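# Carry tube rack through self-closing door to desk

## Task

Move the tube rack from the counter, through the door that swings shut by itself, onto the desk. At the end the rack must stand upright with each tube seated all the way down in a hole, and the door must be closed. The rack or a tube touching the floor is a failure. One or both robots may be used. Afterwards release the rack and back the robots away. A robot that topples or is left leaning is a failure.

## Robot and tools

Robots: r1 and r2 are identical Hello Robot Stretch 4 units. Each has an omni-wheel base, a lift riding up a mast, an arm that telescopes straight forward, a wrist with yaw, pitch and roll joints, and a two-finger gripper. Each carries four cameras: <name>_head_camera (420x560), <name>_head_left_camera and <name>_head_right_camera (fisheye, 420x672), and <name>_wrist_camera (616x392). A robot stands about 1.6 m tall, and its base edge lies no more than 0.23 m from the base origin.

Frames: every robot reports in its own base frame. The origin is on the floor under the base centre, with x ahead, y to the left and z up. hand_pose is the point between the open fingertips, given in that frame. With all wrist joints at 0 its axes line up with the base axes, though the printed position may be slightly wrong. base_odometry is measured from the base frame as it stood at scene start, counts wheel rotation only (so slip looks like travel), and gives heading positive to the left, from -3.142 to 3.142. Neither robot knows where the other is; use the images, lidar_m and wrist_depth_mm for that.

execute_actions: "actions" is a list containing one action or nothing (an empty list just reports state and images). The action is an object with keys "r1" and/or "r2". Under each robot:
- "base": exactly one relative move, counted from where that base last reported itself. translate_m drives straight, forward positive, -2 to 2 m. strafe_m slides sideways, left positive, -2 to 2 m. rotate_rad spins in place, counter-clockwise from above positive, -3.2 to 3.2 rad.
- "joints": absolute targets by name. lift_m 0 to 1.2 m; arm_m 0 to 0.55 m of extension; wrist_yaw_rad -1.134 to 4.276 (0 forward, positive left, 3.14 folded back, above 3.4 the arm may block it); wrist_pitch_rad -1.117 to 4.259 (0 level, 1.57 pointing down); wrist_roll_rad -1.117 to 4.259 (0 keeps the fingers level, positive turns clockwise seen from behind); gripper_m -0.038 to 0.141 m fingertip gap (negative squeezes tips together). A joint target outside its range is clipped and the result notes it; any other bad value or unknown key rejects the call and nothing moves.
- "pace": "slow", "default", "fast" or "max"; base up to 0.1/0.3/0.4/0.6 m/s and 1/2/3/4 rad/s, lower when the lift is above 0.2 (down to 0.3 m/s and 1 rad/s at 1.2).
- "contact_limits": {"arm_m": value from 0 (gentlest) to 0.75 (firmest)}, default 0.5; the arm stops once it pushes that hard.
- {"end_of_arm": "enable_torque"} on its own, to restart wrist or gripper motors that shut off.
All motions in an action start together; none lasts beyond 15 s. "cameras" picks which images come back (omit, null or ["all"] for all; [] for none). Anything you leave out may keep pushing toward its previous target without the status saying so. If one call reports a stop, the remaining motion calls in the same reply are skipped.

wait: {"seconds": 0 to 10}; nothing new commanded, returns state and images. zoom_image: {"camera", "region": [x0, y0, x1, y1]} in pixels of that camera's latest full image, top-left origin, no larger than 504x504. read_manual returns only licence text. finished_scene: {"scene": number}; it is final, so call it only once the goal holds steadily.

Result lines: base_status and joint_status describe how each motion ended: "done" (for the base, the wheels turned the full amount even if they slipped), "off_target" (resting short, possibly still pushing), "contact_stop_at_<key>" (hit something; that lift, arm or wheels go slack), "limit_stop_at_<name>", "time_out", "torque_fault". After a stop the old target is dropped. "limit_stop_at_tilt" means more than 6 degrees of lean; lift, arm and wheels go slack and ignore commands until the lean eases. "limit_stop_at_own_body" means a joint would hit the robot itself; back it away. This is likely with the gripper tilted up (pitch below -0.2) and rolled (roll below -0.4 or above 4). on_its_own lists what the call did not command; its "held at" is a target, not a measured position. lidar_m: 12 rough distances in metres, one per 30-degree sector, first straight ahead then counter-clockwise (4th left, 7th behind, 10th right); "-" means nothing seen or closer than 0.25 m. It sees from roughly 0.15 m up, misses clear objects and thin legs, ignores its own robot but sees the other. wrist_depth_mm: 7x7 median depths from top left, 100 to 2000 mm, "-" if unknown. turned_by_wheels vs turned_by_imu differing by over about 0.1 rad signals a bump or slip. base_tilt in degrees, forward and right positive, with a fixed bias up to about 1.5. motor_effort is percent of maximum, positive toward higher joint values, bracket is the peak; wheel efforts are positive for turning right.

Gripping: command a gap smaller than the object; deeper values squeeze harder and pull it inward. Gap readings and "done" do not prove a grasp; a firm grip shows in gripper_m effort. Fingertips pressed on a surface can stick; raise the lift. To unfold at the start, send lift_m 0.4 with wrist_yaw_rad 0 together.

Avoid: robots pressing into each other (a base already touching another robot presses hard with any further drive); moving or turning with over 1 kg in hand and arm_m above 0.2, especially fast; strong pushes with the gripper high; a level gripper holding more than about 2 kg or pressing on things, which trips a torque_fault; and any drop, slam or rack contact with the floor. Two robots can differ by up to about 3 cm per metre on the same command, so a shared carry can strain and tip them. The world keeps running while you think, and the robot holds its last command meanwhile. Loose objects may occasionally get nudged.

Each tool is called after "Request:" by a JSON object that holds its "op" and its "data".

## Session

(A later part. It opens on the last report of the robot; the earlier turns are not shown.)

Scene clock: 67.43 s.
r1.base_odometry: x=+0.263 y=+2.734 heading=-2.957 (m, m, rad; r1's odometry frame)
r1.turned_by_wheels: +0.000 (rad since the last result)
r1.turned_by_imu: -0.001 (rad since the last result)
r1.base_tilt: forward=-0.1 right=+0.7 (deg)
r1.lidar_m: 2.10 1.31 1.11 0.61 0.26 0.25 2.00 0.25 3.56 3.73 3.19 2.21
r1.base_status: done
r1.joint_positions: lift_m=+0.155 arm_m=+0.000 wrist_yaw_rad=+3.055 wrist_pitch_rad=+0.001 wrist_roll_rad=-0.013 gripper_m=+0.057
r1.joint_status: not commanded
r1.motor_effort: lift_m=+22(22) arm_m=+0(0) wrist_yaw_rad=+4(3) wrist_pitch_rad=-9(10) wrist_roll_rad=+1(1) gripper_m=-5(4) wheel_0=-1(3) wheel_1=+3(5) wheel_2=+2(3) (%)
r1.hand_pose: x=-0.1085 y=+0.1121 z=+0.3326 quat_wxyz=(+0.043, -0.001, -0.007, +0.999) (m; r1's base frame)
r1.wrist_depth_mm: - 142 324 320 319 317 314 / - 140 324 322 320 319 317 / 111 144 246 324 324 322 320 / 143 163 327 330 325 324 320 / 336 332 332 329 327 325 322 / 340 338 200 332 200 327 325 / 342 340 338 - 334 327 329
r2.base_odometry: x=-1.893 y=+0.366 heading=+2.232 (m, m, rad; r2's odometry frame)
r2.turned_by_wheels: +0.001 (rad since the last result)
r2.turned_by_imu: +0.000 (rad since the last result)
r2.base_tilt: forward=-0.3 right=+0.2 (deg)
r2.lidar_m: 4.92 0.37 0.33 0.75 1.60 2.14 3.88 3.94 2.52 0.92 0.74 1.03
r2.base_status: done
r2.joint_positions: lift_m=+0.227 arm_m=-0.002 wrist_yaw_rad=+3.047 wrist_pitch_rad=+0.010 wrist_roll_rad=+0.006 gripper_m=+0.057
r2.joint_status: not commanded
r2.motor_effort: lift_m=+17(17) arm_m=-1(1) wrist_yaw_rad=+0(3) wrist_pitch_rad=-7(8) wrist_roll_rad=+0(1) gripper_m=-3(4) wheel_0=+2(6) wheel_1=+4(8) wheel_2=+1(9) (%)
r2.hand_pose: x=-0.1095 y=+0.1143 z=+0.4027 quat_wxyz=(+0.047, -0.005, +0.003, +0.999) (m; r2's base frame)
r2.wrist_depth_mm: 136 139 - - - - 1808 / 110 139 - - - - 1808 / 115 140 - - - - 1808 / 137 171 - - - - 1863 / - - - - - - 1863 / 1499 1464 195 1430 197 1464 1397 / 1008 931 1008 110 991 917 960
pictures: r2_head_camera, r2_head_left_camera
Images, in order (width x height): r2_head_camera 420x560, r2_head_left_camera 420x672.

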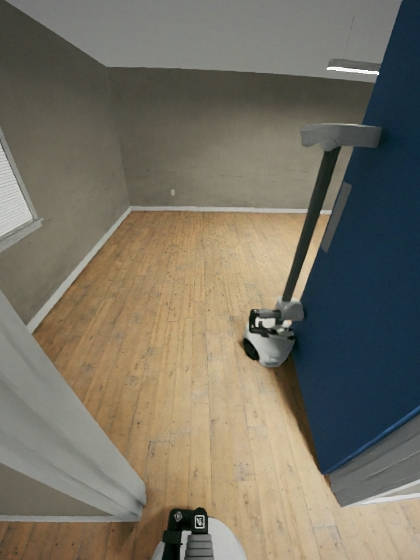

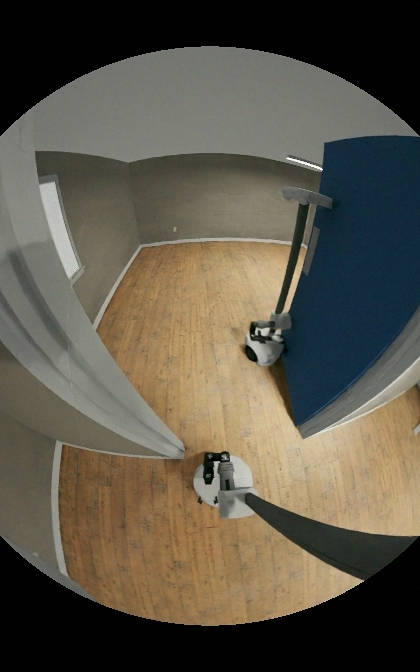

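Request:
{"op": "execute_actions", "data": {"actions": []}}

Scene clock: 73.73 s.
r1.base_odometry: x=+0.263 y=+2.734 heading=-2.957 (m, m, rad; r1's odometry frame)
r1.turned_by_wheels: +0.000 (rad since the last result)
r1.turned_by_imu: -0.001 (rad since the last result)
r1.base_tilt: forward=-0.2 right=+0.6 (deg)
r1.lidar_m: 2.06 1.30 1.11 0.63 0.26 0.25 1.98 0.25 3.55 3.74 3.20 2.22
r1.base_status: done
r1.joint_positions: lift_m=+0.155 arm_m=+0.000 wrist_yaw_rad=+3.055 wrist_pitch_rad=+0.001 wrist_roll_rad=-0.013 gripper_m=+0.057
r1.joint_status: not commanded
r1.motor_effort: lift_m=+22(22) arm_m=+0(0) wrist_yaw_rad=+2(3) wrist_pitch_rad=-6(10) wrist_roll_rad=-1(1) gripper_m=-3(4) wheel_0=-1(3) wheel_1=+3(5) wheel_2=+2(3) (%)
r1.hand_pose: x=-0.1085 y=+0.1121 z=+0.3326 quat_wxyz=(+0.043, -0.001, -0.007, +0.999) (m; r1's base frame)
r1.wrist_depth_mm: - 142 322 320 317 317 314 / - 140 325 324 320 319 319 / 111 144 247 325 322 322 319 / 143 163 329 327 327 324 322 / 336 332 330 330 327 324 322 / 338 338 200 332 201 329 327 / 342 340 336 - 330 330 329
r2.base_odometry: x=-1.893 y=+0.366 heading=+2.232 (m, m, rad; r2's odometry frame)
r2.turned_by_wheels: +0.000 (rad since the last result)
r2.turned_by_imu: +0.001 (rad since the last result)
r2.base_tilt: forward=-0.5 right=+0.5 (deg)
r2.lidar_m: 4.93 0.40 0.34 0.76 1.59 2.15 3.87 3.93 2.54 0.92 0.74 1.01
r2.base_status: done
r2.joint_positions: lift_m=+0.227 arm_m=-0.002 wrist_yaw_rad=+3.047 wrist_pitch_rad=+0.010 wrist_roll_rad=+0.006 gripper_m=+0.057
r2.joint_status: not commanded
r2.motor_effort: lift_m=+17(17) arm_m=-1(1) wrist_yaw_rad=-1(3) wrist_pitch_rad=-7(8) wrist_roll_rad=+0(1) gripper_m=-6(4) wheel_0=+2(6) wheel_1=+4(8) wheel_2=+1(9) (%)
r2.hand_pose: x=-0.1095 y=+0.1143 z=+0.4027 quat_wxyz=(+0.047, -0.005, +0.003, +0.999) (m; r2's base frame)
r2.wrist_depth_mm: 136 139 - - - - 1863 / 109 139 - - - - 1863 / 115 140 - - - - 1863 / 137 170 - - - - 1983 / - - - - - - 1921 / 1499 1464 195 1464 198 1430 1397 / 991 946 1008 110 1008 931 976
pictures: r1_head_camera, r1_head_left_camera, r1_head_right_camera, r1_wrist_camera, r2_head_camera, r2_head_left_camera, r2_head_right_camera, r2_wrist_camera
Images, in order (width x height): r1_head_camera 420x560, r1_head_left_camera 420x672, r1_head_right_camera 420x672, r1_wrist_camera 616x392, r2_head_camera 420x560, r2_head_left_camera 420x672, r2_head_right_camera 420x672, r2_wrist_camera 616x392.

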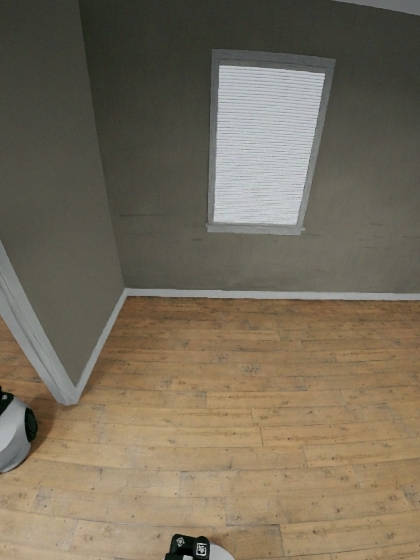

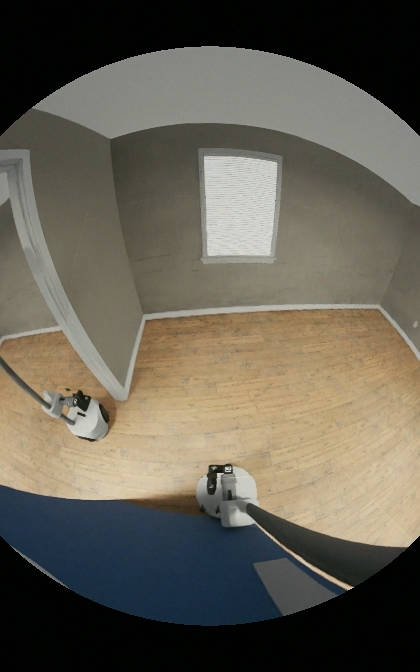

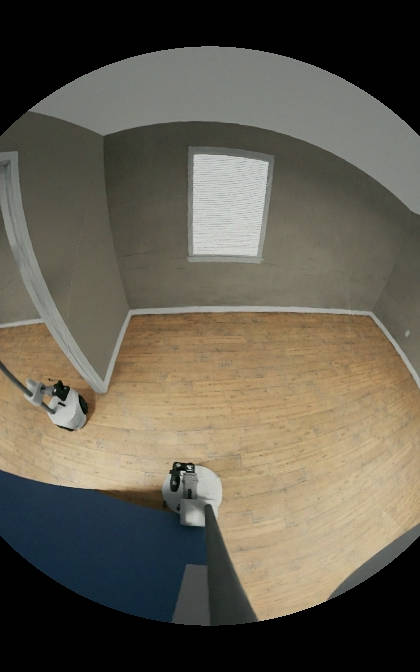

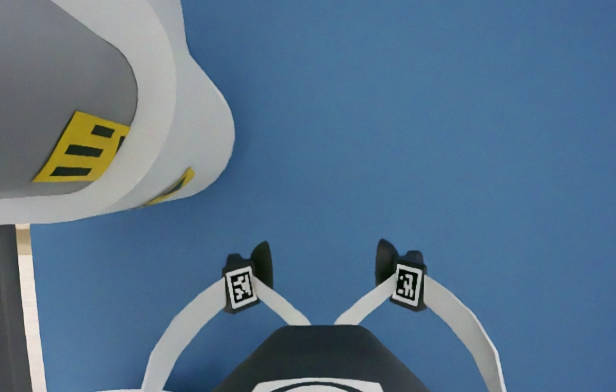

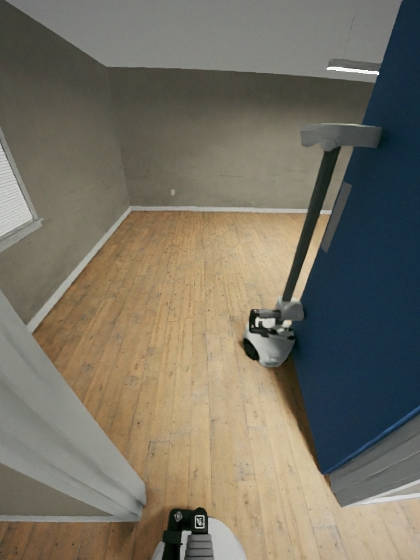

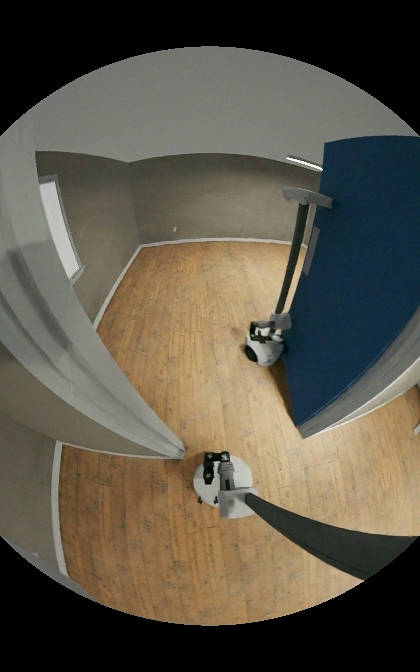

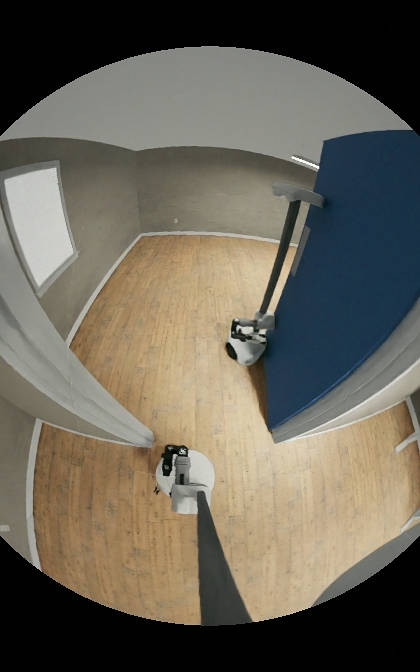

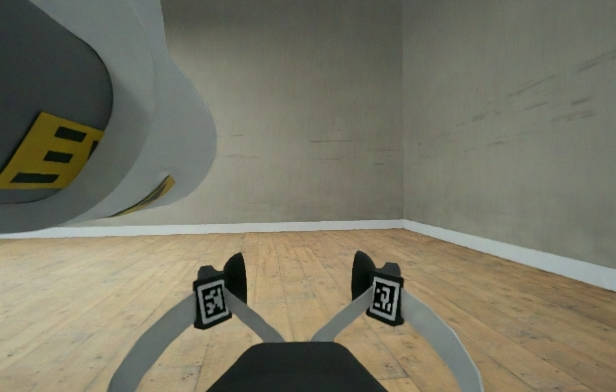

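Request:
{"op": "execute_actions", "data": {"actions": [{"r2":{"base":{"strafe_m":-0.06}}}], "cameras": []}}

Request:
{"op": "execute_actions", "data": {"actions": [{"r2":{"base":{"translate_m":0.5}}}], "cameras": ["r2_head_camera","r1_head_left_camera"]}}

Scene clock: 76.57 s.
r1.base_odometry: x=+0.263 y=+2.734 heading=-2.957 (m, m, rad; r1's odometry frame)
r1.turned_by_wheels: +0.000 (rad since the last result)
r1.turned_by_imu: -0.001 (rad since the last result)
r1.base_tilt: forward=-0.2 right=+0.6 (deg)
r1.lidar_m: 2.08 1.31 1.10 0.65 0.26 0.25 1.98 0.25 3.57 3.73 3.19 2.20
r1.base_status: not commanded
r1.joint_positions: lift_m=+0.155 arm_m=+0.000 wrist_yaw_rad=+3.055 wrist_pitch_rad=+0.001 wrist_roll_rad=-0.013 gripper_m=+0.057
r1.joint_status: not commanded
r1.motor_effort: lift_m=+21(22) arm_m=+0(0) wrist_yaw_rad=+4(4) wrist_pitch_rad=-8(7) wrist_roll_rad=+1(1) gripper_m=-3(2) wheel_0=-1(1) wheel_1=+3(3) wheel_2=+2(2) (%)
r1.hand_pose: x=-0.1085 y=+0.1121 z=+0.3326 quat_wxyz=(+0.043, -0.001, -0.007, +0.999) (m; r1's base frame)
r1.wrist_depth_mm: - 142 324 322 317 317 312 / - 140 322 324 320 319 315 / 110 144 245 325 325 320 320 / 144 163 329 327 325 324 320 / 336 334 332 329 327 327 325 / 342 338 199 330 200 329 327 / 343 338 336 - 332 329 329
r2.base_odometry: x=-1.845 y=+0.403 heading=+2.232 (m, m, rad; r2's odometry frame)
r2.turned_by_wheels: +0.000 (rad since the last result)
r2.turned_by_imu: +0.001 (rad since the last result)
r2.base_tilt: forward=-0.2 right=+0.5 (deg)
r2.lidar_m: 1.17 2.36 0.38 0.78 1.65 2.24 3.90 3.96 2.48 0.93 0.68 0.91
r2.base_status: done
r2.joint_positions: lift_m=+0.227 arm_m=-0.002 wrist_yaw_rad=+3.047 wrist_pitch_rad=+0.010 wrist_roll_rad=+0.006 gripper_m=+0.057
r2.joint_status: not commanded
r2.motor_effort: lift_m=+17(17) arm_m=-1(1) wrist_yaw_rad=-2(3) wrist_pitch_rad=-8(7) wrist_roll_rad=+0(1) gripper_m=-3(6) wheel_0=+1(9) wheel_1=+0(10) wheel_2=+0(0) (%)
r2.hand_pose: x=-0.1095 y=+0.1143 z=+0.4027 quat_wxyz=(+0.047, -0.005, +0.003, +0.999) (m; r2's base frame)
r2.wrist_depth_mm: 136 139 - - - - 1863 / 109 139 - - - - 1921 / 114 140 - - - - 1921 / 137 170 - - - - - / - - - - - - 1983 / 1464 1499 195 1464 197 1430 1397 / 1008 960 1025 110 1008 931 976
pictures: none
No camera images: the call's "cameras" was empty. Leave "cameras" out to get every camera's image.

Scene clock: 79.70 s.
r1.base_odometry: x=+0.263 y=+2.734 heading=-2.957 (m, m, rad; r1's odometry frame)
r1.turned_by_wheels: +0.000 (rad since the last result)
r1.turned_by_imu: -0.001 (rad since the last result)
r1.base_tilt: forward=-0.1 right=+0.6 (deg)
r1.lidar_m: 2.09 0.78 0.67 0.61 0.26 0.25 1.98 0.25 3.56 3.73 3.19 2.20
r1.base_status: not commanded
r1.joint_positions: lift_m=+0.155 arm_m=+0.000 wrist_yaw_rad=+3.055 wrist_pitch_rad=+0.001 wrist_roll_rad=-0.013 gripper_m=+0.057
r1.joint_status: not commanded
r1.motor_effort: lift_m=+22(22) arm_m=+0(0) wrist_yaw_rad=+3(4) wrist_pitch_rad=-9(9) wrist_roll_rad=+0(0) gripper_m=-2(2) wheel_0=-1(1) wheel_1=+3(3) wheel_2=+2(2) (%)
r1.hand_pose: x=-0.1085 y=+0.1121 z=+0.3326 quat_wxyz=(+0.043, -0.001, -0.007, +0.999) (m; r1's base frame)
r1.wrist_depth_mm: - 142 322 320 320 314 315 / - 140 322 322 320 319 315 / 110 144 246 327 322 320 320 / 143 163 329 329 329 322 324 / 336 334 330 330 327 327 325 / 340 340 200 329 201 327 329 / 338 340 336 - 330 330 329
r2.base_odometry: x=-2.152 y=+0.798 heading=+2.232 (m, m, rad; r2's odometry frame)
r2.turned_by_wheels: +0.000 (rad since the last result)
r2.turned_by_imu: +0.000 (rad since the last result)
r2.base_tilt: forward=-0.3 right=+0.3 (deg)
r2.lidar_m: 4.42 2.37 1.69 0.68 0.36 2.60 - 4.47 0.66 0.61 0.66 0.66
r2.base_status: done
r2.joint_positions: lift_m=+0.227 arm_m=-0.002 wrist_yaw_rad=+3.047 wrist_pitch_rad=+0.010 wrist_roll_rad=+0.006 gripper_m=+0.057
r2.joint_status: not commanded
r2.motor_effort: lift_m=+17(17) arm_m=-1(1) wrist_yaw_rad=-2(2) wrist_pitch_rad=-8(8) wrist_roll_rad=+0(1) gripper_m=-6(1) wheel_0=+1(5) wheel_1=+2(7) wheel_2=+1(10) (%)
r2.hand_pose: x=-0.1095 y=+0.1143 z=+0.4027 quat_wxyz=(+0.047, -0.005, +0.003, +0.999) (m; r2's base frame)
r2.wrist_depth_mm: 137 139 - - - - 347 / 109 139 - - - - 347 / 114 140 - - - - 347 / 137 171 - - - - 351 / - - - - - - 351 / 1499 1499 195 1464 198 1336 351 / 1025 931 1025 110 1025 430 357
pictures: r1_head_left_camera, r2_head_camera
Images, in order (width x height): r1_head_left_camera 420x672, r2_head_camera 420x560.

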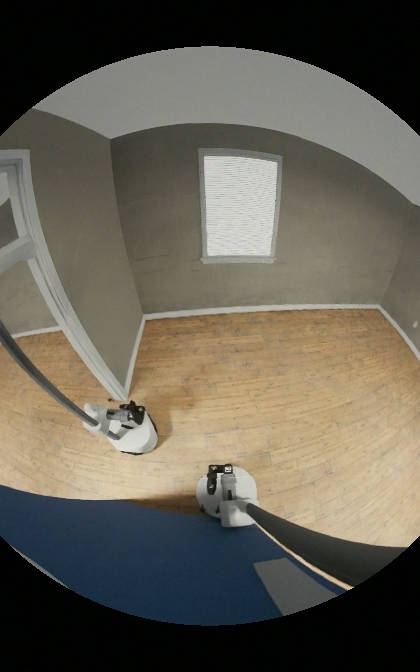

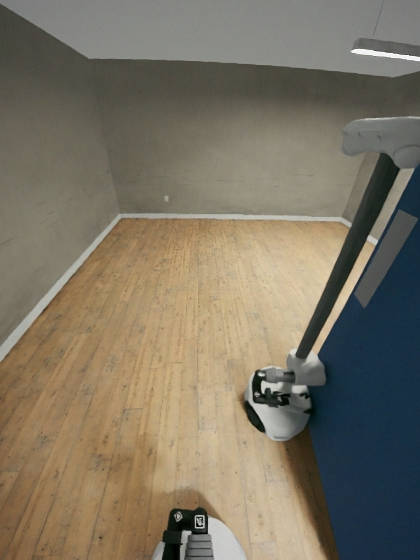

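Request:
{"op": "execute_actions", "data": {"actions": [{"r2":{"base":{"translate_m":0.3}}}], "cameras": []}}

Request:
{"op": "execute_actions", "data": {"actions": [{"r2":{"base":{"strafe_m":0.35}}}], "cameras": ["r2_head_camera","r1_head_left_camera"]}}

Scene clock: 84.57 s.
r1.base_odometry: x=+0.263 y=+2.734 heading=-2.957 (m, m, rad; r1's odometry frame)
r1.turned_by_wheels: +0.000 (rad since the last result)
r1.turned_by_imu: -0.002 (rad since the last result)
r1.base_tilt: forward=-0.2 right=+0.6 (deg)
r1.lidar_m: 2.08 0.45 0.44 0.63 0.26 0.25 1.98 0.25 3.56 3.72 3.19 2.22
r1.base_status: not commanded
r1.joint_positions: lift_m=+0.155 arm_m=+0.000 wrist_yaw_rad=+3.055 wrist_pitch_rad=+0.001 wrist_roll_rad=-0.013 gripper_m=+0.057
r1.joint_status: not commanded
r1.motor_effort: lift_m=+21(22) arm_m=+0(0) wrist_yaw_rad=+5(4) wrist_pitch_rad=-9(9) wrist_roll_rad=-1(1) gripper_m=-3(4) wheel_0=-1(1) wheel_1=+3(3) wheel_2=+2(2) (%)
r1.hand_pose: x=-0.1085 y=+0.1121 z=+0.3326 quat_wxyz=(+0.043, -0.001, -0.007, +0.999) (m; r1's base frame)
r1.wrist_depth_mm: - 142 320 320 319 315 315 / - 139 324 322 320 320 317 / 110 144 247 322 324 320 319 / 143 163 330 327 325 324 322 / 336 334 332 330 329 325 322 / 340 340 200 330 200 329 327 / 342 340 338 - 332 330 329
r2.base_odometry: x=-2.337 y=+1.034 heading=+2.233 (m, m, rad; r2's odometry frame)
r2.turned_by_wheels: +0.000 (rad since the last result)
r2.turned_by_imu: +0.001 (rad since the last result)
r2.base_tilt: forward=-0.2 right=+0.3 (deg)
r2.lidar_m: 4.12 2.37 1.67 1.61 0.67 0.56 - 4.74 0.66 0.63 0.44 0.43
r2.base_status: done
r2.joint_positions: lift_m=+0.227 arm_m=-0.002 wrist_yaw_rad=+3.047 wrist_pitch_rad=+0.010 wrist_roll_rad=+0.006 gripper_m=+0.057
r2.joint_status: not commanded
r2.motor_effort: lift_m=+17(17) arm_m=-1(1) wrist_yaw_rad=-2(2) wrist_pitch_rad=-7(8) wrist_roll_rad=+0(0) gripper_m=-3(4) wheel_0=+3(1) wheel_1=+3(8) wheel_2=+0(13) (%)
r2.hand_pose: x=-0.1095 y=+0.1143 z=+0.4027 quat_wxyz=(+0.047, -0.005, +0.003, +0.999) (m; r2's base frame)
r2.wrist_depth_mm: 136 139 - - - 615 634 / 110 139 - - - 615 640 / 115 140 - - - 621 640 / 137 170 - - - 621 640 / - - - - 647 627 654 / 1499 1464 195 1464 198 627 647 / 1008 960 1008 110 931 627 647
pictures: none
No camera images: the call's "cameras" was empty. Leave "cameras" out to get every camera's image.

Scene clock: 87.07 s.
r1.base_odometry: x=+0.263 y=+2.734 heading=-2.957 (m, m, rad; r1's odometry frame)
r1.turned_by_wheels: +0.000 (rad since the last result)
r1.turned_by_imu: -0.001 (rad since the last result)
r1.base_tilt: forward=-0.2 right=+0.6 (deg)
r1.lidar_m: 2.07 0.72 1.22 0.63 0.26 0.25 1.97 0.25 3.56 3.71 3.17 2.21
r1.base_status: not commanded
r1.joint_positions: lift_m=+0.155 arm_m=+0.000 wrist_yaw_rad=+3.055 wrist_pitch_rad=+0.001 wrist_roll_rad=-0.013 gripper_m=+0.057
r1.joint_status: not commanded
r1.motor_effort: lift_m=+22(22) arm_m=+0(0) wrist_yaw_rad=+4(4) wrist_pitch_rad=-6(7) wrist_roll_rad=-1(1) gripper_m=-3(2) wheel_0=-1(1) wheel_1=+3(3) wheel_2=+3(2) (%)
r1.hand_pose: x=-0.1085 y=+0.1121 z=+0.3326 quat_wxyz=(+0.043, -0.001, -0.007, +0.999) (m; r1's base frame)
r1.wrist_depth_mm: - 142 322 322 319 317 314 / - 140 324 324 320 317 317 / 110 144 247 325 322 319 320 / 144 163 330 327 325 324 322 / 334 332 330 330 325 327 324 / 340 338 200 332 201 327 327 / 340 338 340 - 332 330 329
r2.base_odometry: x=-2.613 y=+0.819 heading=+2.233 (m, m, rad; r2's odometry frame)
r2.turned_by_wheels: +0.000 (rad since the last result)
r2.turned_by_imu: +0.001 (rad since the last result)
r2.base_tilt: forward=-0.3 right=+0.1 (deg)
r2.lidar_m: 4.12 1.88 1.27 1.26 0.68 0.48 0.43 4.80 1.00 0.90 0.71 4.32
r2.base_status: done
r2.joint_positions: lift_m=+0.227 arm_m=-0.002 wrist_yaw_rad=+3.047 wrist_pitch_rad=+0.010 wrist_roll_rad=+0.006 gripper_m=+0.057
r2.joint_status: not commanded
r2.motor_effort: lift_m=+17(17) arm_m=-1(1) wrist_yaw_rad=-2(2) wrist_pitch_rad=-7(7) wrist_roll_rad=+0(1) gripper_m=-4(3) wheel_0=-1(6) wheel_1=+2(9) wheel_2=+0(1) (%)
r2.hand_pose: x=-0.1095 y=+0.1143 z=+0.4027 quat_wxyz=(+0.047, -0.005, +0.003, +0.999) (m; r2's base frame)
r2.wrist_depth_mm: 136 139 585 597 609 627 640 / 109 140 564 597 615 634 640 / 115 140 564 597 615 634 647 / 137 170 574 603 609 634 661 / - - 591 597 621 627 661 / 1464 1499 194 597 197 634 654 / 1008 946 891 110 621 640 654
pictures: r1_head_left_camera, r2_head_camera
Images, in order (width x height): r1_head_left_camera 420x672, r2_head_camera 420x560.

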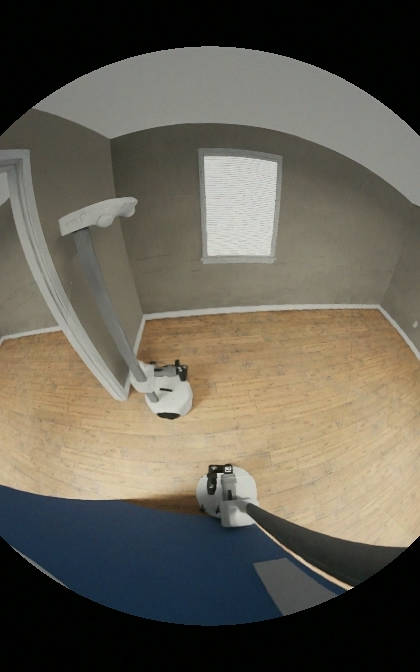

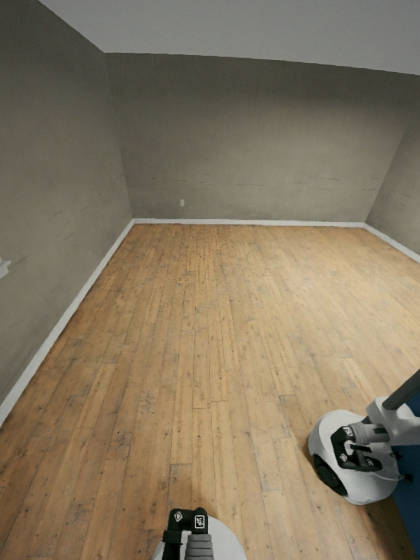

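Waypoint A (-2.613, 0.819). Forward and look right.

Request:
{"op": "execute_actions", "data": {"actions": [{"r2":{"base":{"translate_m":1.3},"joints":{"lift_m":0.42}}}], "cameras": ["r2_head_right_camera","r2_head_camera"]}}

Scene clock: 93.70 s.
r1.base_odometry: x=+0.263 y=+2.734 heading=-2.957 (m, m, rad; r1's odometry frame)
r1.turned_by_wheels: +0.000 (rad since the last result)
r1.turned_by_imu: -0.003 (rad since the last result)
r1.base_tilt: forward=-0.2 right=+0.6 (deg)
r1.lidar_m: 2.07 1.29 1.21 0.62 0.26 0.25 2.00 0.25 3.54 3.73 1.00 0.98
r1.base_status: not commanded
r1.joint_positions: lift_m=+0.155 arm_m=+0.000 wrist_yaw_rad=+3.055 wrist_pitch_rad=+0.001 wrist_roll_rad=-0.013 gripper_m=+0.057
r1.joint_status: not commanded
r1.motor_effort: lift_m=+22(22) arm_m=+0(0) wrist_yaw_rad=+4(4) wrist_pitch_rad=-9(9) wrist_roll_rad=-1(0) gripper_m=-4(4) wheel_0=-1(1) wheel_1=+3(3) wheel_2=+2(2) (%)
r1.hand_pose: x=-0.1085 y=+0.1121 z=+0.3326 quat_wxyz=(+0.043, -0.001, -0.007, +0.999) (m; r1's base frame)
r1.wrist_depth_mm: - 143 322 320 319 317 317 / - 140 324 322 320 320 317 / 110 144 247 324 324 320 322 / 144 163 329 327 325 322 322 / 336 334 332 330 327 325 322 / 338 338 200 330 200 330 327 / 342 342 338 - 332 330 330
r2.base_odometry: x=-3.412 y=+1.844 heading=+2.233 (m, m, rad; r2's odometry frame)
r2.turned_by_wheels: +0.000 (rad since the last result)
r2.turned_by_imu: -0.002 (rad since the last result)
r2.base_tilt: forward=-0.2 right=+0.4 (deg)
r2.lidar_m: 2.82 1.94 1.38 1.26 1.30 1.81 1.75 0.96 0.98 2.75 3.53 2.95
r2.base_status: done
r2.joint_positions: lift_m=+0.420 arm_m=-0.002 wrist_yaw_rad=+3.047 wrist_pitch_rad=+0.010 wrist_roll_rad=+0.006 gripper_m=+0.057
r2.joint_status: all done
r2.motor_effort: lift_m=+22(26) arm_m=-1(1) wrist_yaw_rad=+1(2) wrist_pitch_rad=-7(7) wrist_roll_rad=+0(0) gripper_m=-7(2) wheel_0=+0(1) wheel_1=+3(7) wheel_2=-1(9) (%)
r2.hand_pose: x=-0.1095 y=+0.1143 z=+0.5950 quat_wxyz=(+0.047, -0.005, +0.003, +0.999) (m; r2's base frame)
r2.wrist_depth_mm: 137 139 - 1863 1863 1983 1576 / 109 139 - 1863 1921 1983 1537 / 115 140 1808 1863 1921 - 1576 / 137 170 - 1983 1921 - 1576 / - - - 1863 1921 - 1576 / 1808 - 195 1983 197 1921 1576 / 1430 1366 1464 110 1430 1336 1366
pictures: r2_head_camera, r2_head_right_camera
Images, in order (width x height): r2_head_camera 420x560, r2_head_right_camera 420x672.

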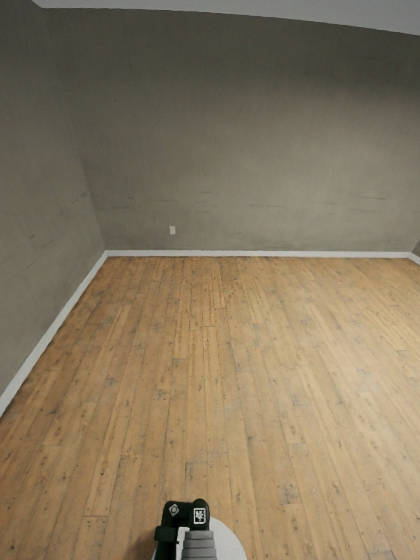

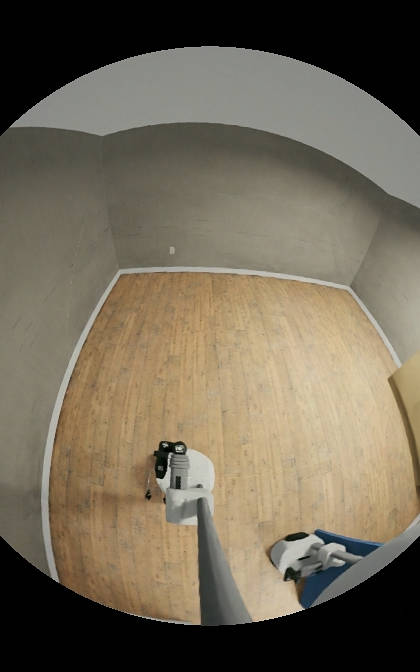

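Counter is to the right. Waypoint B (-3.412, 1.844).

Request:
{"op": "execute_actions", "data": {"actions": [{"r2":{"base":{"rotate_rad":-1.57},"joints":{"lift_m":0.89,"wrist_yaw_rad":0,"wrist_pitch_rad":0.35,"gripper_m":0.141}}}], "cameras": ["r2_head_right_camera","r2_head_camera"]}}

Scene clock: 97.50 s.
r1.base_odometry: x=+0.263 y=+2.734 heading=-2.957 (m, m, rad; r1's odometry frame)
r1.turned_by_wheels: +0.000 (rad since the last result)
r1.turned_by_imu: -0.002 (rad since the last result)
r1.base_tilt: forward=-0.1 right=+0.7 (deg)
r1.lidar_m: 2.08 1.31 1.20 0.61 0.26 0.25 1.97 0.25 3.56 3.72 0.76 0.98
r1.base_status: not commanded
r1.joint_positions: lift_m=+0.155 arm_m=+0.000 wrist_yaw_rad=+3.055 wrist_pitch_rad=+0.001 wrist_roll_rad=-0.013 gripper_m=+0.057
r1.joint_status: not commanded
r1.motor_effort: lift_m=+21(22) arm_m=+0(0) wrist_yaw_rad=+5(3) wrist_pitch_rad=-8(10) wrist_roll_rad=+0(1) gripper_m=-2(3) wheel_0=-1(1) wheel_1=+3(3) wheel_2=+3(2) (%)
r1.hand_pose: x=-0.1085 y=+0.1121 z=+0.3326 quat_wxyz=(+0.043, -0.001, -0.007, +0.999) (m; r1's base frame)
r1.wrist_depth_mm: - 143 322 320 319 315 314 / - 140 322 324 320 317 319 / 110 144 245 324 322 320 319 / 144 163 329 329 324 325 324 / 334 334 332 330 327 324 322 / 342 336 200 332 200 329 325 / 342 338 334 - 332 332 329
r2.base_odometry: x=-3.412 y=+1.844 heading=+0.663 (m, m, rad; r2's odometry frame)
r2.turned_by_wheels: -1.570 (rad since the last result)
r2.turned_by_imu: -1.606 (rad since the last result)
r2.base_tilt: forward=-0.3 right=+0.3 (deg)
r2.lidar_m: 2.74 3.51 2.97 2.84 1.94 1.37 1.29 1.35 1.79 1.76 0.97 1.00
r2.base_status: done
r2.joint_positions: lift_m=+0.890 arm_m=-0.001 wrist_yaw_rad=+0.001 wrist_pitch_rad=+0.352 wrist_roll_rad=+0.006 gripper_m=+0.141
r2.joint_status: all done
r2.motor_effort: lift_m=+23(24) arm_m=+0(1) wrist_yaw_rad=-2(4) wrist_pitch_rad=-7(5) wrist_roll_rad=+0(0) gripper_m=-2(8) wheel_0=+1(12) wheel_1=+3(8) wheel_2=+0(7) (%)
r2.hand_pose: x=+0.4402 y=-0.0873 z=+0.9683 quat_wxyz=(+0.985, +0.003, +0.175, +0.000) (m; r2's base frame)
r2.wrist_depth_mm: - - - - - - - / - - - - - - - / - - - - - - - / - - - - - - - / - - - - - - 976 / 1708 200 1537 1708 1576 1618 1008 / 1430 1366 1464 110 1430 1430 1042
pictures: r2_head_camera, r2_head_right_camera
Images, in order (width x height): r2_head_camera 420x560, r2_head_right_camera 420x672.

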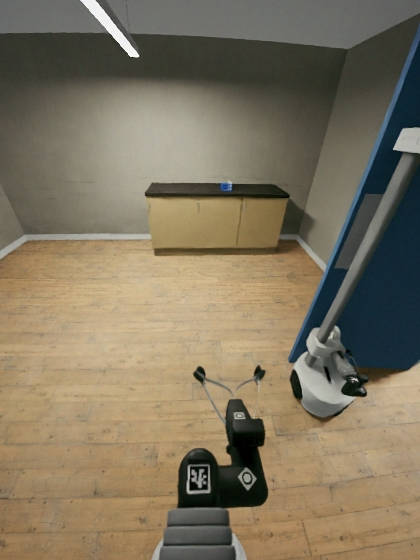

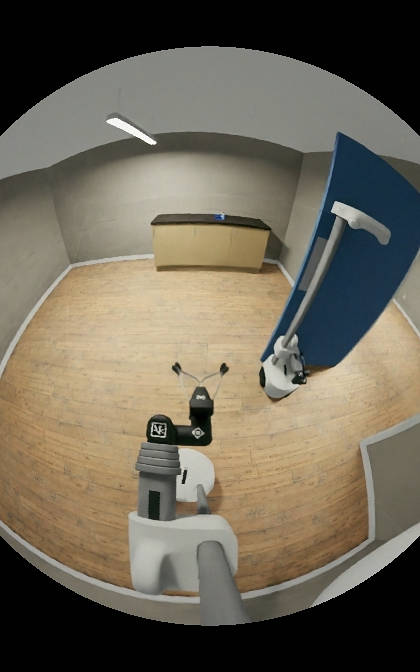

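Request:
{"op": "execute_actions", "data": {"actions": [{"r2":{"base":{"translate_m":1.85},"joints":{"lift_m":1.0}}}], "cameras": ["r2_wrist_camera","r2_head_camera"]}}

Scene clock: 106.37 s.
r1.base_odometry: x=+0.263 y=+2.734 heading=-2.957 (m, m, rad; r1's odometry frame)
r1.turned_by_wheels: +0.000 (rad since the last result)
r1.turned_by_imu: -0.004 (rad since the last result)
r1.base_tilt: forward=-0.2 right=+0.6 (deg)
r1.lidar_m: 2.09 1.31 1.22 0.64 0.26 0.25 1.99 0.25 1.12 3.72 3.17 2.23
r1.base_status: not commanded
r1.joint_positions: lift_m=+0.155 arm_m=+0.000 wrist_yaw_rad=+3.055 wrist_pitch_rad=+0.001 wrist_roll_rad=-0.013 gripper_m=+0.057
r1.joint_status: not commanded
r1.motor_effort: lift_m=+21(21) arm_m=+0(0) wrist_yaw_rad=+2(3) wrist_pitch_rad=-9(9) wrist_roll_rad=+1(1) gripper_m=-3(4) wheel_0=-1(1) wheel_1=+3(3) wheel_2=+3(2) (%)
r1.hand_pose: x=-0.1085 y=+0.1121 z=+0.3326 quat_wxyz=(+0.043, -0.001, -0.007, +0.999) (m; r1's base frame)
r1.wrist_depth_mm: - 143 324 320 319 314 314 / - 140 322 325 324 320 317 / 110 144 247 325 324 320 320 / 143 163 330 327 325 322 322 / 336 334 329 329 327 325 324 / 338 336 200 330 201 325 325 / 340 340 336 - 334 330 327
r2.base_odometry: x=-1.954 y=+2.984 heading=+0.663 (m, m, rad; r2's odometry frame)
r2.turned_by_wheels: +0.000 (rad since the last result)
r2.turned_by_imu: -0.003 (rad since the last result)
r2.base_tilt: forward=-0.2 right=+0.3 (deg)
r2.lidar_m: 0.90 0.93 2.13 2.91 2.96 3.34 3.20 1.03 1.04 1.67 1.42 0.96
r2.base_status: done
r2.joint_positions: lift_m=+1.000 arm_m=-0.001 wrist_yaw_rad=+0.000 wrist_pitch_rad=+0.352 wrist_roll_rad=+0.006 gripper_m=+0.141
r2.joint_status: all done
r2.motor_effort: lift_m=+22(23) arm_m=-1(1) wrist_yaw_rad=-2(3) wrist_pitch_rad=-7(7) wrist_roll_rad=+0(1) gripper_m=-1(2) wheel_0=+0(7) wheel_1=+2(7) wheel_2=-1(11) (%)
r2.hand_pose: x=+0.4402 y=-0.0873 z=+1.0784 quat_wxyz=(+0.985, +0.003, +0.175, +0.000) (m; r2's base frame)
r2.wrist_depth_mm: 1205 1205 1205 1205 1281 1255 1255 / 1229 1281 1255 1281 1308 1336 1336 / 1281 1308 1281 1281 1138 1281 1229 / 820 809 798 809 809 798 820 / 759 768 788 809 820 809 854 / 809 202 809 842 854 866 904 / 854 878 891 110 931 960 991
pictures: r2_head_camera, r2_wrist_camera
Images, in order (width x height): r2_head_camera 420x560, r2_wrist_camera 616x392.

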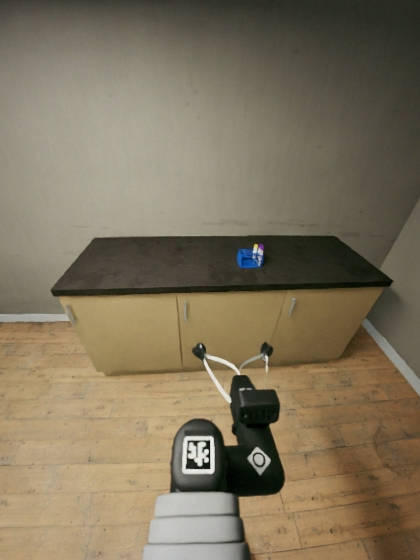

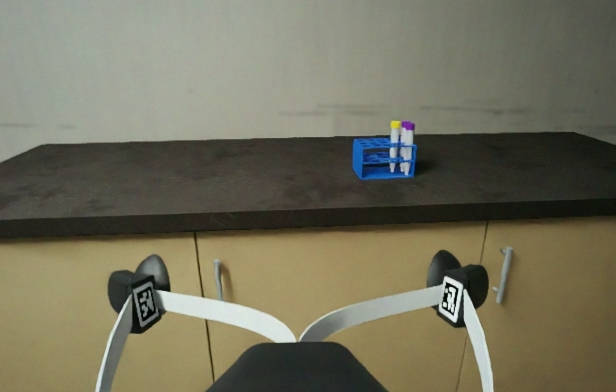

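Request:
{"op": "execute_actions", "data": {"actions": [{"r2":{"base":{"rotate_rad":0.04},"pace":"slow"}}], "cameras": []}}

Request:
{"op": "execute_actions", "data": {"actions": [{"r2":{"base":{"strafe_m":-0.27}}}], "cameras": []}}

Request:
{"op": "execute_actions", "data": {"actions": [{"r2":{"base":{"translate_m":0.4}}}], "cameras": ["r2_wrist_camera","r2_head_camera"]}}

Scene clock: 111.87 s.
r1.base_odometry: x=+0.263 y=+2.734 heading=-2.957 (m, m, rad; r1's odometry frame)
r1.turned_by_wheels: +0.000 (rad since the last result)
r1.turned_by_imu: -0.001 (rad since the last result)
r1.base_tilt: forward=-0.2 right=+0.7 (deg)
r1.lidar_m: 2.08 1.30 1.21 0.64 0.25 0.25 1.99 0.25 1.11 3.74 3.20 2.21
r1.base_status: not commanded
r1.joint_positions: lift_m=+0.155 arm_m=+0.000 wrist_yaw_rad=+3.055 wrist_pitch_rad=+0.001 wrist_roll_rad=-0.013 gripper_m=+0.057
r1.joint_status: not commanded
r1.motor_effort: lift_m=+22(22) arm_m=+0(0) wrist_yaw_rad=+3(4) wrist_pitch_rad=-8(8) wrist_roll_rad=+0(2) gripper_m=-3(5) wheel_0=-1(1) wheel_1=+3(3) wheel_2=+2(2) (%)
r1.hand_pose: x=-0.1085 y=+0.1121 z=+0.3326 quat_wxyz=(+0.043, -0.001, -0.007, +0.999) (m; r1's base frame)
r1.wrist_depth_mm: - 142 322 320 317 315 314 / - 140 322 322 320 319 317 / 110 144 247 327 322 322 320 / 144 163 329 324 325 325 322 / 336 334 334 329 327 327 324 / 342 336 200 332 200 325 327 / 342 340 338 - 334 330 329
r2.base_odometry: x=-1.954 y=+2.984 heading=+0.703 (m, m, rad; r2's odometry frame)
r2.turned_by_wheels: +0.039 (rad since the last result)
r2.turned_by_imu: +0.042 (rad since the last result)
r2.base_tilt: forward=-0.1 right=+0.3 (deg)
r2.lidar_m: 0.88 0.94 2.20 2.90 3.02 3.31 3.21 1.03 1.02 1.66 1.38 0.91
r2.base_status: done
r2.joint_positions: lift_m=+1.000 arm_m=-0.001 wrist_yaw_rad=+0.000 wrist_pitch_rad=+0.352 wrist_roll_rad=+0.006 gripper_m=+0.141
r2.joint_status: not commanded
r2.motor_effort: lift_m=+22(22) arm_m=-1(1) wrist_yaw_rad=-2(0) wrist_pitch_rad=-7(7) wrist_roll_rad=-1(1) gripper_m=+0(0) wheel_0=-2(2) wheel_1=-4(6) wheel_2=-2(10) (%)
r2.hand_pose: x=+0.4402 y=-0.0873 z=+1.0784 quat_wxyz=(+0.985, +0.003, +0.175, +0.000) (m; r2's base frame)
r2.wrist_depth_mm: 1205 1229 1229 1229 1255 1255 1229 / 1281 1281 1281 1281 1281 1308 1308 / 1336 1308 1281 1229 1118 1205 1229 / 831 809 809 809 798 798 798 / 778 768 798 798 798 798 809 / 820 201 831 831 842 842 854 / 891 904 891 110 917 917 931
pictures: none
No camera images: the call's "cameras" was empty. Leave "cameras" out to get every camera's image.

Scene clock: 114.10 s.
r1.base_odometry: x=+0.263 y=+2.734 heading=-2.957 (m, m, rad; r1's odometry frame)
r1.turned_by_wheels: +0.000 (rad since the last result)
r1.turned_by_imu: -0.001 (rad since the last result)
r1.base_tilt: forward=-0.1 right=+0.6 (deg)
r1.lidar_m: 2.09 1.30 1.22 0.62 0.25 0.25 1.99 0.25 3.53 3.73 3.19 2.23
r1.base_status: not commanded
r1.joint_positions: lift_m=+0.155 arm_m=+0.000 wrist_yaw_rad=+3.055 wrist_pitch_rad=+0.001 wrist_roll_rad=-0.013 gripper_m=+0.057
r1.joint_status: not commanded
r1.motor_effort: lift_m=+22(22) arm_m=+0(0) wrist_yaw_rad=+4(3) wrist_pitch_rad=-9(9) wrist_roll_rad=+0(1) gripper_m=+0(4) wheel_0=-1(1) wheel_1=+3(3) wheel_2=+2(3) (%)
r1.hand_pose: x=-0.1085 y=+0.1121 z=+0.3326 quat_wxyz=(+0.043, -0.001, -0.007, +0.999) (m; r1's base frame)
r1.wrist_depth_mm: - 142 322 319 317 317 315 / - 140 324 324 320 315 317 / 110 144 248 325 324 324 319 / 143 163 329 327 325 324 324 / 336 332 332 332 329 327 322 / 338 336 200 330 202 327 327 / 340 338 336 - 332 329 330
r2.base_odometry: x=-1.780 y=+2.778 heading=+0.703 (m, m, rad; r2's odometry frame)
r2.turned_by_wheels: +0.000 (rad since the last result)
r2.turned_by_imu: +0.000 (rad since the last result)
r2.base_tilt: forward=-0.2 right=+0.4 (deg)
r2.lidar_m: 0.91 0.93 1.28 3.17 3.29 3.30 3.20 0.86 1.15 1.39 1.46 0.96
r2.base_status: done
r2.joint_positions: lift_m=+1.000 arm_m=-0.001 wrist_yaw_rad=+0.000 wrist_pitch_rad=+0.352 wrist_roll_rad=+0.006 gripper_m=+0.141
r2.joint_status: not commanded
r2.motor_effort: lift_m=+22(22) arm_m=-1(1) wrist_yaw_rad=-3(3) wrist_pitch_rad=-6(7) wrist_roll_rad=-1(1) gripper_m=-1(1) wheel_0=+0(10) wheel_1=-1(10) wheel_2=+0(2) (%)
r2.hand_pose: x=+0.4402 y=-0.0873 z=+1.0784 quat_wxyz=(+0.985, +0.003, +0.175, +0.000) (m; r2's base frame)
r2.wrist_depth_mm: 1229 1229 1255 1229 1205 1229 1255 / 1281 1281 1308 1281 1281 1281 1308 / 1336 1281 1308 1138 1255 1229 1366 / 809 809 809 820 809 798 788 / 778 778 788 798 798 809 831 / 842 202 842 842 854 854 878 / 904 904 917 110 931 931 946
pictures: none
No camera images: the call's "cameras" was empty. Leave "cameras" out to get every camera's image.

Scene clock: 116.93 s.
r1.base_odometry: x=+0.263 y=+2.734 heading=-2.957 (m, m, rad; r1's odometry frame)
r1.turned_by_wheels: +0.000 (rad since the last result)
r1.turned_by_imu: -0.001 (rad since the last result)
r1.base_tilt: forward=-0.2 right=+0.6 (deg)
r1.lidar_m: 2.08 1.31 1.23 0.62 0.25 0.25 1.98 0.25 3.54 3.74 3.16 2.24
r1.base_status: not commanded
r1.joint_positions: lift_m=+0.155 arm_m=+0.000 wrist_yaw_rad=+3.055 wrist_pitch_rad=+0.001 wrist_roll_rad=-0.013 gripper_m=+0.057
r1.joint_status: not commanded
r1.motor_effort: lift_m=+22(22) arm_m=+0(0) wrist_yaw_rad=+5(4) wrist_pitch_rad=-8(8) wrist_roll_rad=-1(0) gripper_m=-2(3) wheel_0=-1(1) wheel_1=+3(3) wheel_2=+2(2) (%)
r1.hand_pose: x=-0.1085 y=+0.1121 z=+0.3326 quat_wxyz=(+0.043, -0.001, -0.007, +0.999) (m; r1's base frame)
r1.wrist_depth_mm: - 142 322 319 319 314 317 / - 140 324 324 320 319 317 / 111 144 248 325 324 320 320 / 144 163 330 327 325 324 322 / 338 334 329 330 329 324 325 / 338 338 199 334 200 327 327 / 343 338 338 - 330 330 329
r2.base_odometry: x=-1.475 y=+3.036 heading=+0.703 (m, m, rad; r2's odometry frame)
r2.turned_by_wheels: +0.000 (rad since the last result)
r2.turned_by_imu: +0.000 (rad since the last result)
r2.base_tilt: forward=-0.2 right=+0.3 (deg)
r2.lidar_m: 0.51 0.54 0.75 3.16 3.29 3.72 1.39 1.19 1.47 1.39 0.78 0.55
r2.base_status: done
r2.joint_positions: lift_m=+1.000 arm_m=-0.001 wrist_yaw_rad=+0.000 wrist_pitch_rad=+0.352 wrist_roll_rad=+0.006 gripper_m=+0.141
r2.joint_status: not commanded
r2.motor_effort: lift_m=+22(22) arm_m=-1(1) wrist_yaw_rad=-3(3) wrist_pitch_rad=-6(7) wrist_roll_rad=+0(0) gripper_m=+1(2) wheel_0=+2(6) wheel_1=+2(7) wheel_2=+2(8) (%)
r2.hand_pose: x=+0.4402 y=-0.0873 z=+1.0784 quat_wxyz=(+0.985, +0.003, +0.175, +0.000) (m; r2's base frame)
r2.wrist_depth_mm: 854 854 866 854 866 854 866 / 891 917 904 904 904 917 904 / 946 960 946 946 946 960 960 / 820 809 809 759 798 788 798 / 597 597 564 535 591 585 580 / 469 202 433 469 433 427 466 / 384 379 387 110 387 392 392
pictures: r2_head_camera, r2_wrist_camera
Images, in order (width x height): r2_head_camera 420x560, r2_wrist_camera 616x392.

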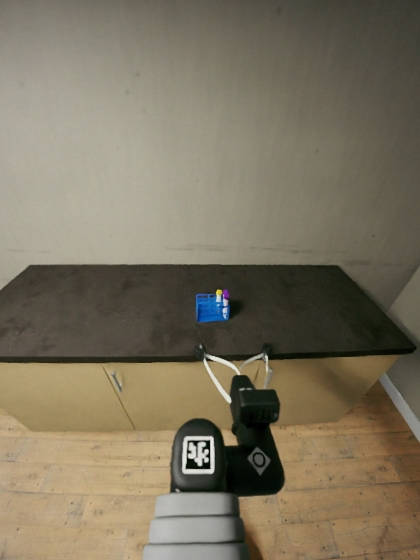

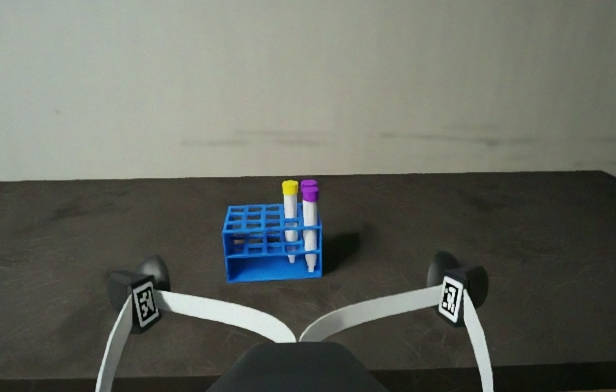

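Request:
{"op": "zoom_image", "data": {"camera": "r2_wrist_camera", "region": [190,150,370,300]}}

Region (190, 150, 370, 300) of r2_wrist_camera's 616x392 image, scaled by 2.800.

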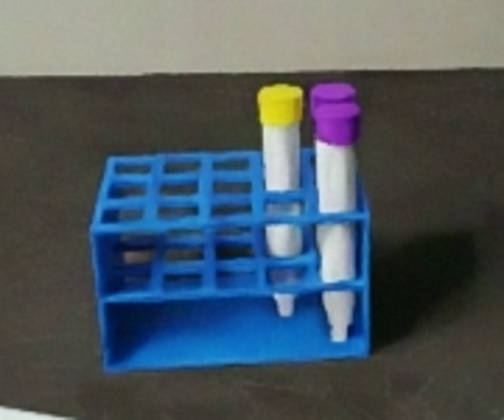

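Request:
{"op": "execute_actions", "data": {"actions": [{"r2":{"base":{"strafe_m":0.035},"joints":{"lift_m":0.9,"arm_m":0.12},"pace":"slow"}}], "cameras": ["r2_wrist_camera","r2_head_camera"]}}

Scene clock: 121.97 s.
r1.base_odometry: x=+0.263 y=+2.734 heading=-2.957 (m, m, rad; r1's odometry frame)
r1.turned_by_wheels: +0.000 (rad since the last result)
r1.turned_by_imu: -0.002 (rad since the last result)
r1.base_tilt: forward=-0.2 right=+0.7 (deg)
r1.lidar_m: 2.09 1.30 1.20 0.64 0.26 0.25 1.97 0.25 3.52 3.74 3.20 2.19
r1.base_status: not commanded
r1.joint_positions: lift_m=+0.155 arm_m=+0.000 wrist_yaw_rad=+3.055 wrist_pitch_rad=+0.001 wrist_roll_rad=-0.013 gripper_m=+0.057
r1.joint_status: not commanded
r1.motor_effort: lift_m=+22(21) arm_m=+0(0) wrist_yaw_rad=+3(5) wrist_pitch_rad=-8(8) wrist_roll_rad=+1(1) gripper_m=-4(3) wheel_0=-1(1) wheel_1=+3(3) wheel_2=+2(2) (%)
r1.hand_pose: x=-0.1085 y=+0.1121 z=+0.3326 quat_wxyz=(+0.043, -0.001, -0.007, +0.999) (m; r1's base frame)
r1.wrist_depth_mm: - 142 324 320 319 317 314 / - 140 324 322 322 319 317 / 110 144 245 325 324 322 319 / 143 163 330 329 324 324 322 / 336 334 332 332 327 325 322 / 342 336 200 332 201 325 329 / 340 338 340 - 336 332 329
r2.base_odometry: x=-1.497 y=+3.063 heading=+0.703 (m, m, rad; r2's odometry frame)
r2.turned_by_wheels: +0.000 (rad since the last result)
r2.turned_by_imu: +0.002 (rad since the last result)
r2.base_tilt: forward=-0.3 right=+0.4 (deg)
r2.lidar_m: 0.53 0.53 0.74 3.14 3.27 3.73 3.65 1.22 1.48 1.43 0.77 0.57
r2.base_status: done
r2.joint_positions: lift_m=+0.900 arm_m=+0.119 wrist_yaw_rad=+0.000 wrist_pitch_rad=+0.352 wrist_roll_rad=+0.006 gripper_m=+0.141
r2.joint_status: all done
r2.motor_effort: lift_m=+13(20) arm_m=+4(4) wrist_yaw_rad=-2(3) wrist_pitch_rad=-6(7) wrist_roll_rad=-1(1) gripper_m=-1(1) wheel_0=-2(9) wheel_1=+4(8) wheel_2=+0(3) (%)
r2.hand_pose: x=+0.5610 y=-0.0873 z=+0.9791 quat_wxyz=(+0.985, +0.003, +0.175, +0.000) (m; r2's base frame)
r2.wrist_depth_mm: 750 741 759 750 750 750 759 / 778 778 798 788 798 778 788 / 820 820 809 750 820 809 820 / 544 544 473 394 530 535 530 / 397 397 377 387 392 389 384 / 314 201 286 310 286 285 307 / 256 249 258 110 255 254 253
pictures: r2_head_camera, r2_wrist_camera
Images, in order (width x height): r2_head_camera 420x560, r2_wrist_camera 616x392.

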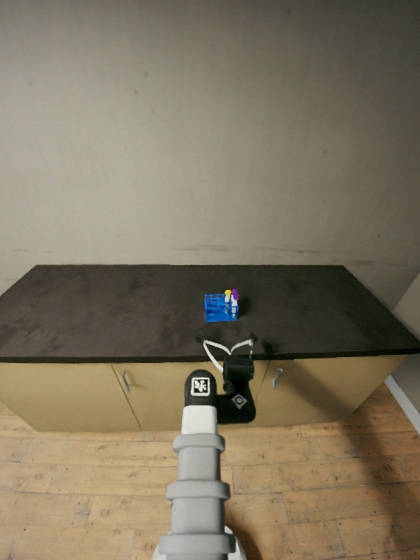

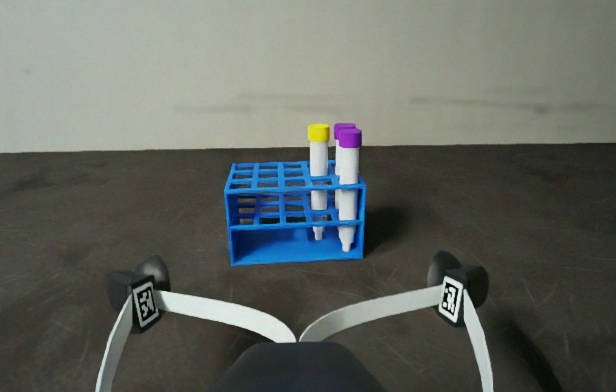

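Request:
{"op": "execute_actions", "data": {"actions": [{"r2":{"joints":{"lift_m":0.893,"arm_m":0.25},"pace":"slow"}}], "cameras": ["r2_wrist_camera"]}}

Scene clock: 126.53 s.
r1.base_odometry: x=+0.263 y=+2.734 heading=-2.957 (m, m, rad; r1's odometry frame)
r1.turned_by_wheels: +0.000 (rad since the last result)
r1.turned_by_imu: -0.002 (rad since the last result)
r1.base_tilt: forward=-0.2 right=+0.6 (deg)
r1.lidar_m: 2.08 1.32 1.23 0.61 0.26 0.25 1.99 0.25 3.55 3.74 3.18 2.20
r1.base_status: not commanded
r1.joint_positions: lift_m=+0.155 arm_m=+0.000 wrist_yaw_rad=+3.055 wrist_pitch_rad=+0.001 wrist_roll_rad=-0.013 gripper_m=+0.057
r1.joint_status: not commanded
r1.motor_effort: lift_m=+22(22) arm_m=+0(0) wrist_yaw_rad=+2(3) wrist_pitch_rad=-10(8) wrist_roll_rad=+2(1) gripper_m=-4(5) wheel_0=-1(1) wheel_1=+3(3) wheel_2=+3(2) (%)
r1.hand_pose: x=-0.1085 y=+0.1121 z=+0.3326 quat_wxyz=(+0.043, -0.001, -0.007, +0.999) (m; r1's base frame)
r1.wrist_depth_mm: - 142 320 320 319 317 315 / - 140 322 324 319 320 315 / 111 144 246 324 324 320 319 / 143 163 330 327 329 322 320 / 336 334 332 329 329 327 324 / 338 336 201 332 200 327 329 / 343 340 338 - 330 330 327
r2.base_odometry: x=-1.497 y=+3.063 heading=+0.703 (m, m, rad; r2's odometry frame)
r2.turned_by_wheels: +0.000 (rad since the last result)
r2.turned_by_imu: +0.002 (rad since the last result)
r2.base_tilt: forward=-0.2 right=+0.4 (deg)
r2.lidar_m: 0.52 0.53 0.72 3.13 3.25 3.71 3.65 1.22 1.49 1.43 0.78 0.55
r2.base_status: not commanded
r2.joint_positions: lift_m=+0.893 arm_m=+0.249 wrist_yaw_rad=+0.000 wrist_pitch_rad=+0.352 wrist_roll_rad=+0.006 gripper_m=+0.141
r2.joint_status: all done
r2.motor_effort: lift_m=+13(13) arm_m=+4(4) wrist_yaw_rad=-2(2) wrist_pitch_rad=-6(7) wrist_roll_rad=-1(1) gripper_m=+1(2) wheel_0=-2(2) wheel_1=+4(5) wheel_2=+0(0) (%)
r2.hand_pose: x=+0.6910 y=-0.0873 z=+0.9721 quat_wxyz=(+0.985, +0.003, +0.175, +0.000) (m; r2's base frame)
r2.wrist_depth_mm: 634 634 640 634 640 634 634 / 654 668 668 661 654 668 668 / 699 699 699 691 691 707 699 / 525 521 521 480 449 504 504 / 382 379 283 265 253 373 375 / 300 201 247 247 247 273 294 / 247 238 247 110 247 244 243
pictures: r2_wrist_camera
Images, in order (width x height): r2_wrist_camera 616x392.

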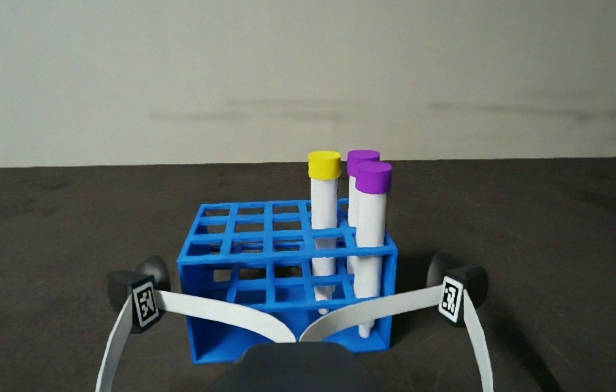

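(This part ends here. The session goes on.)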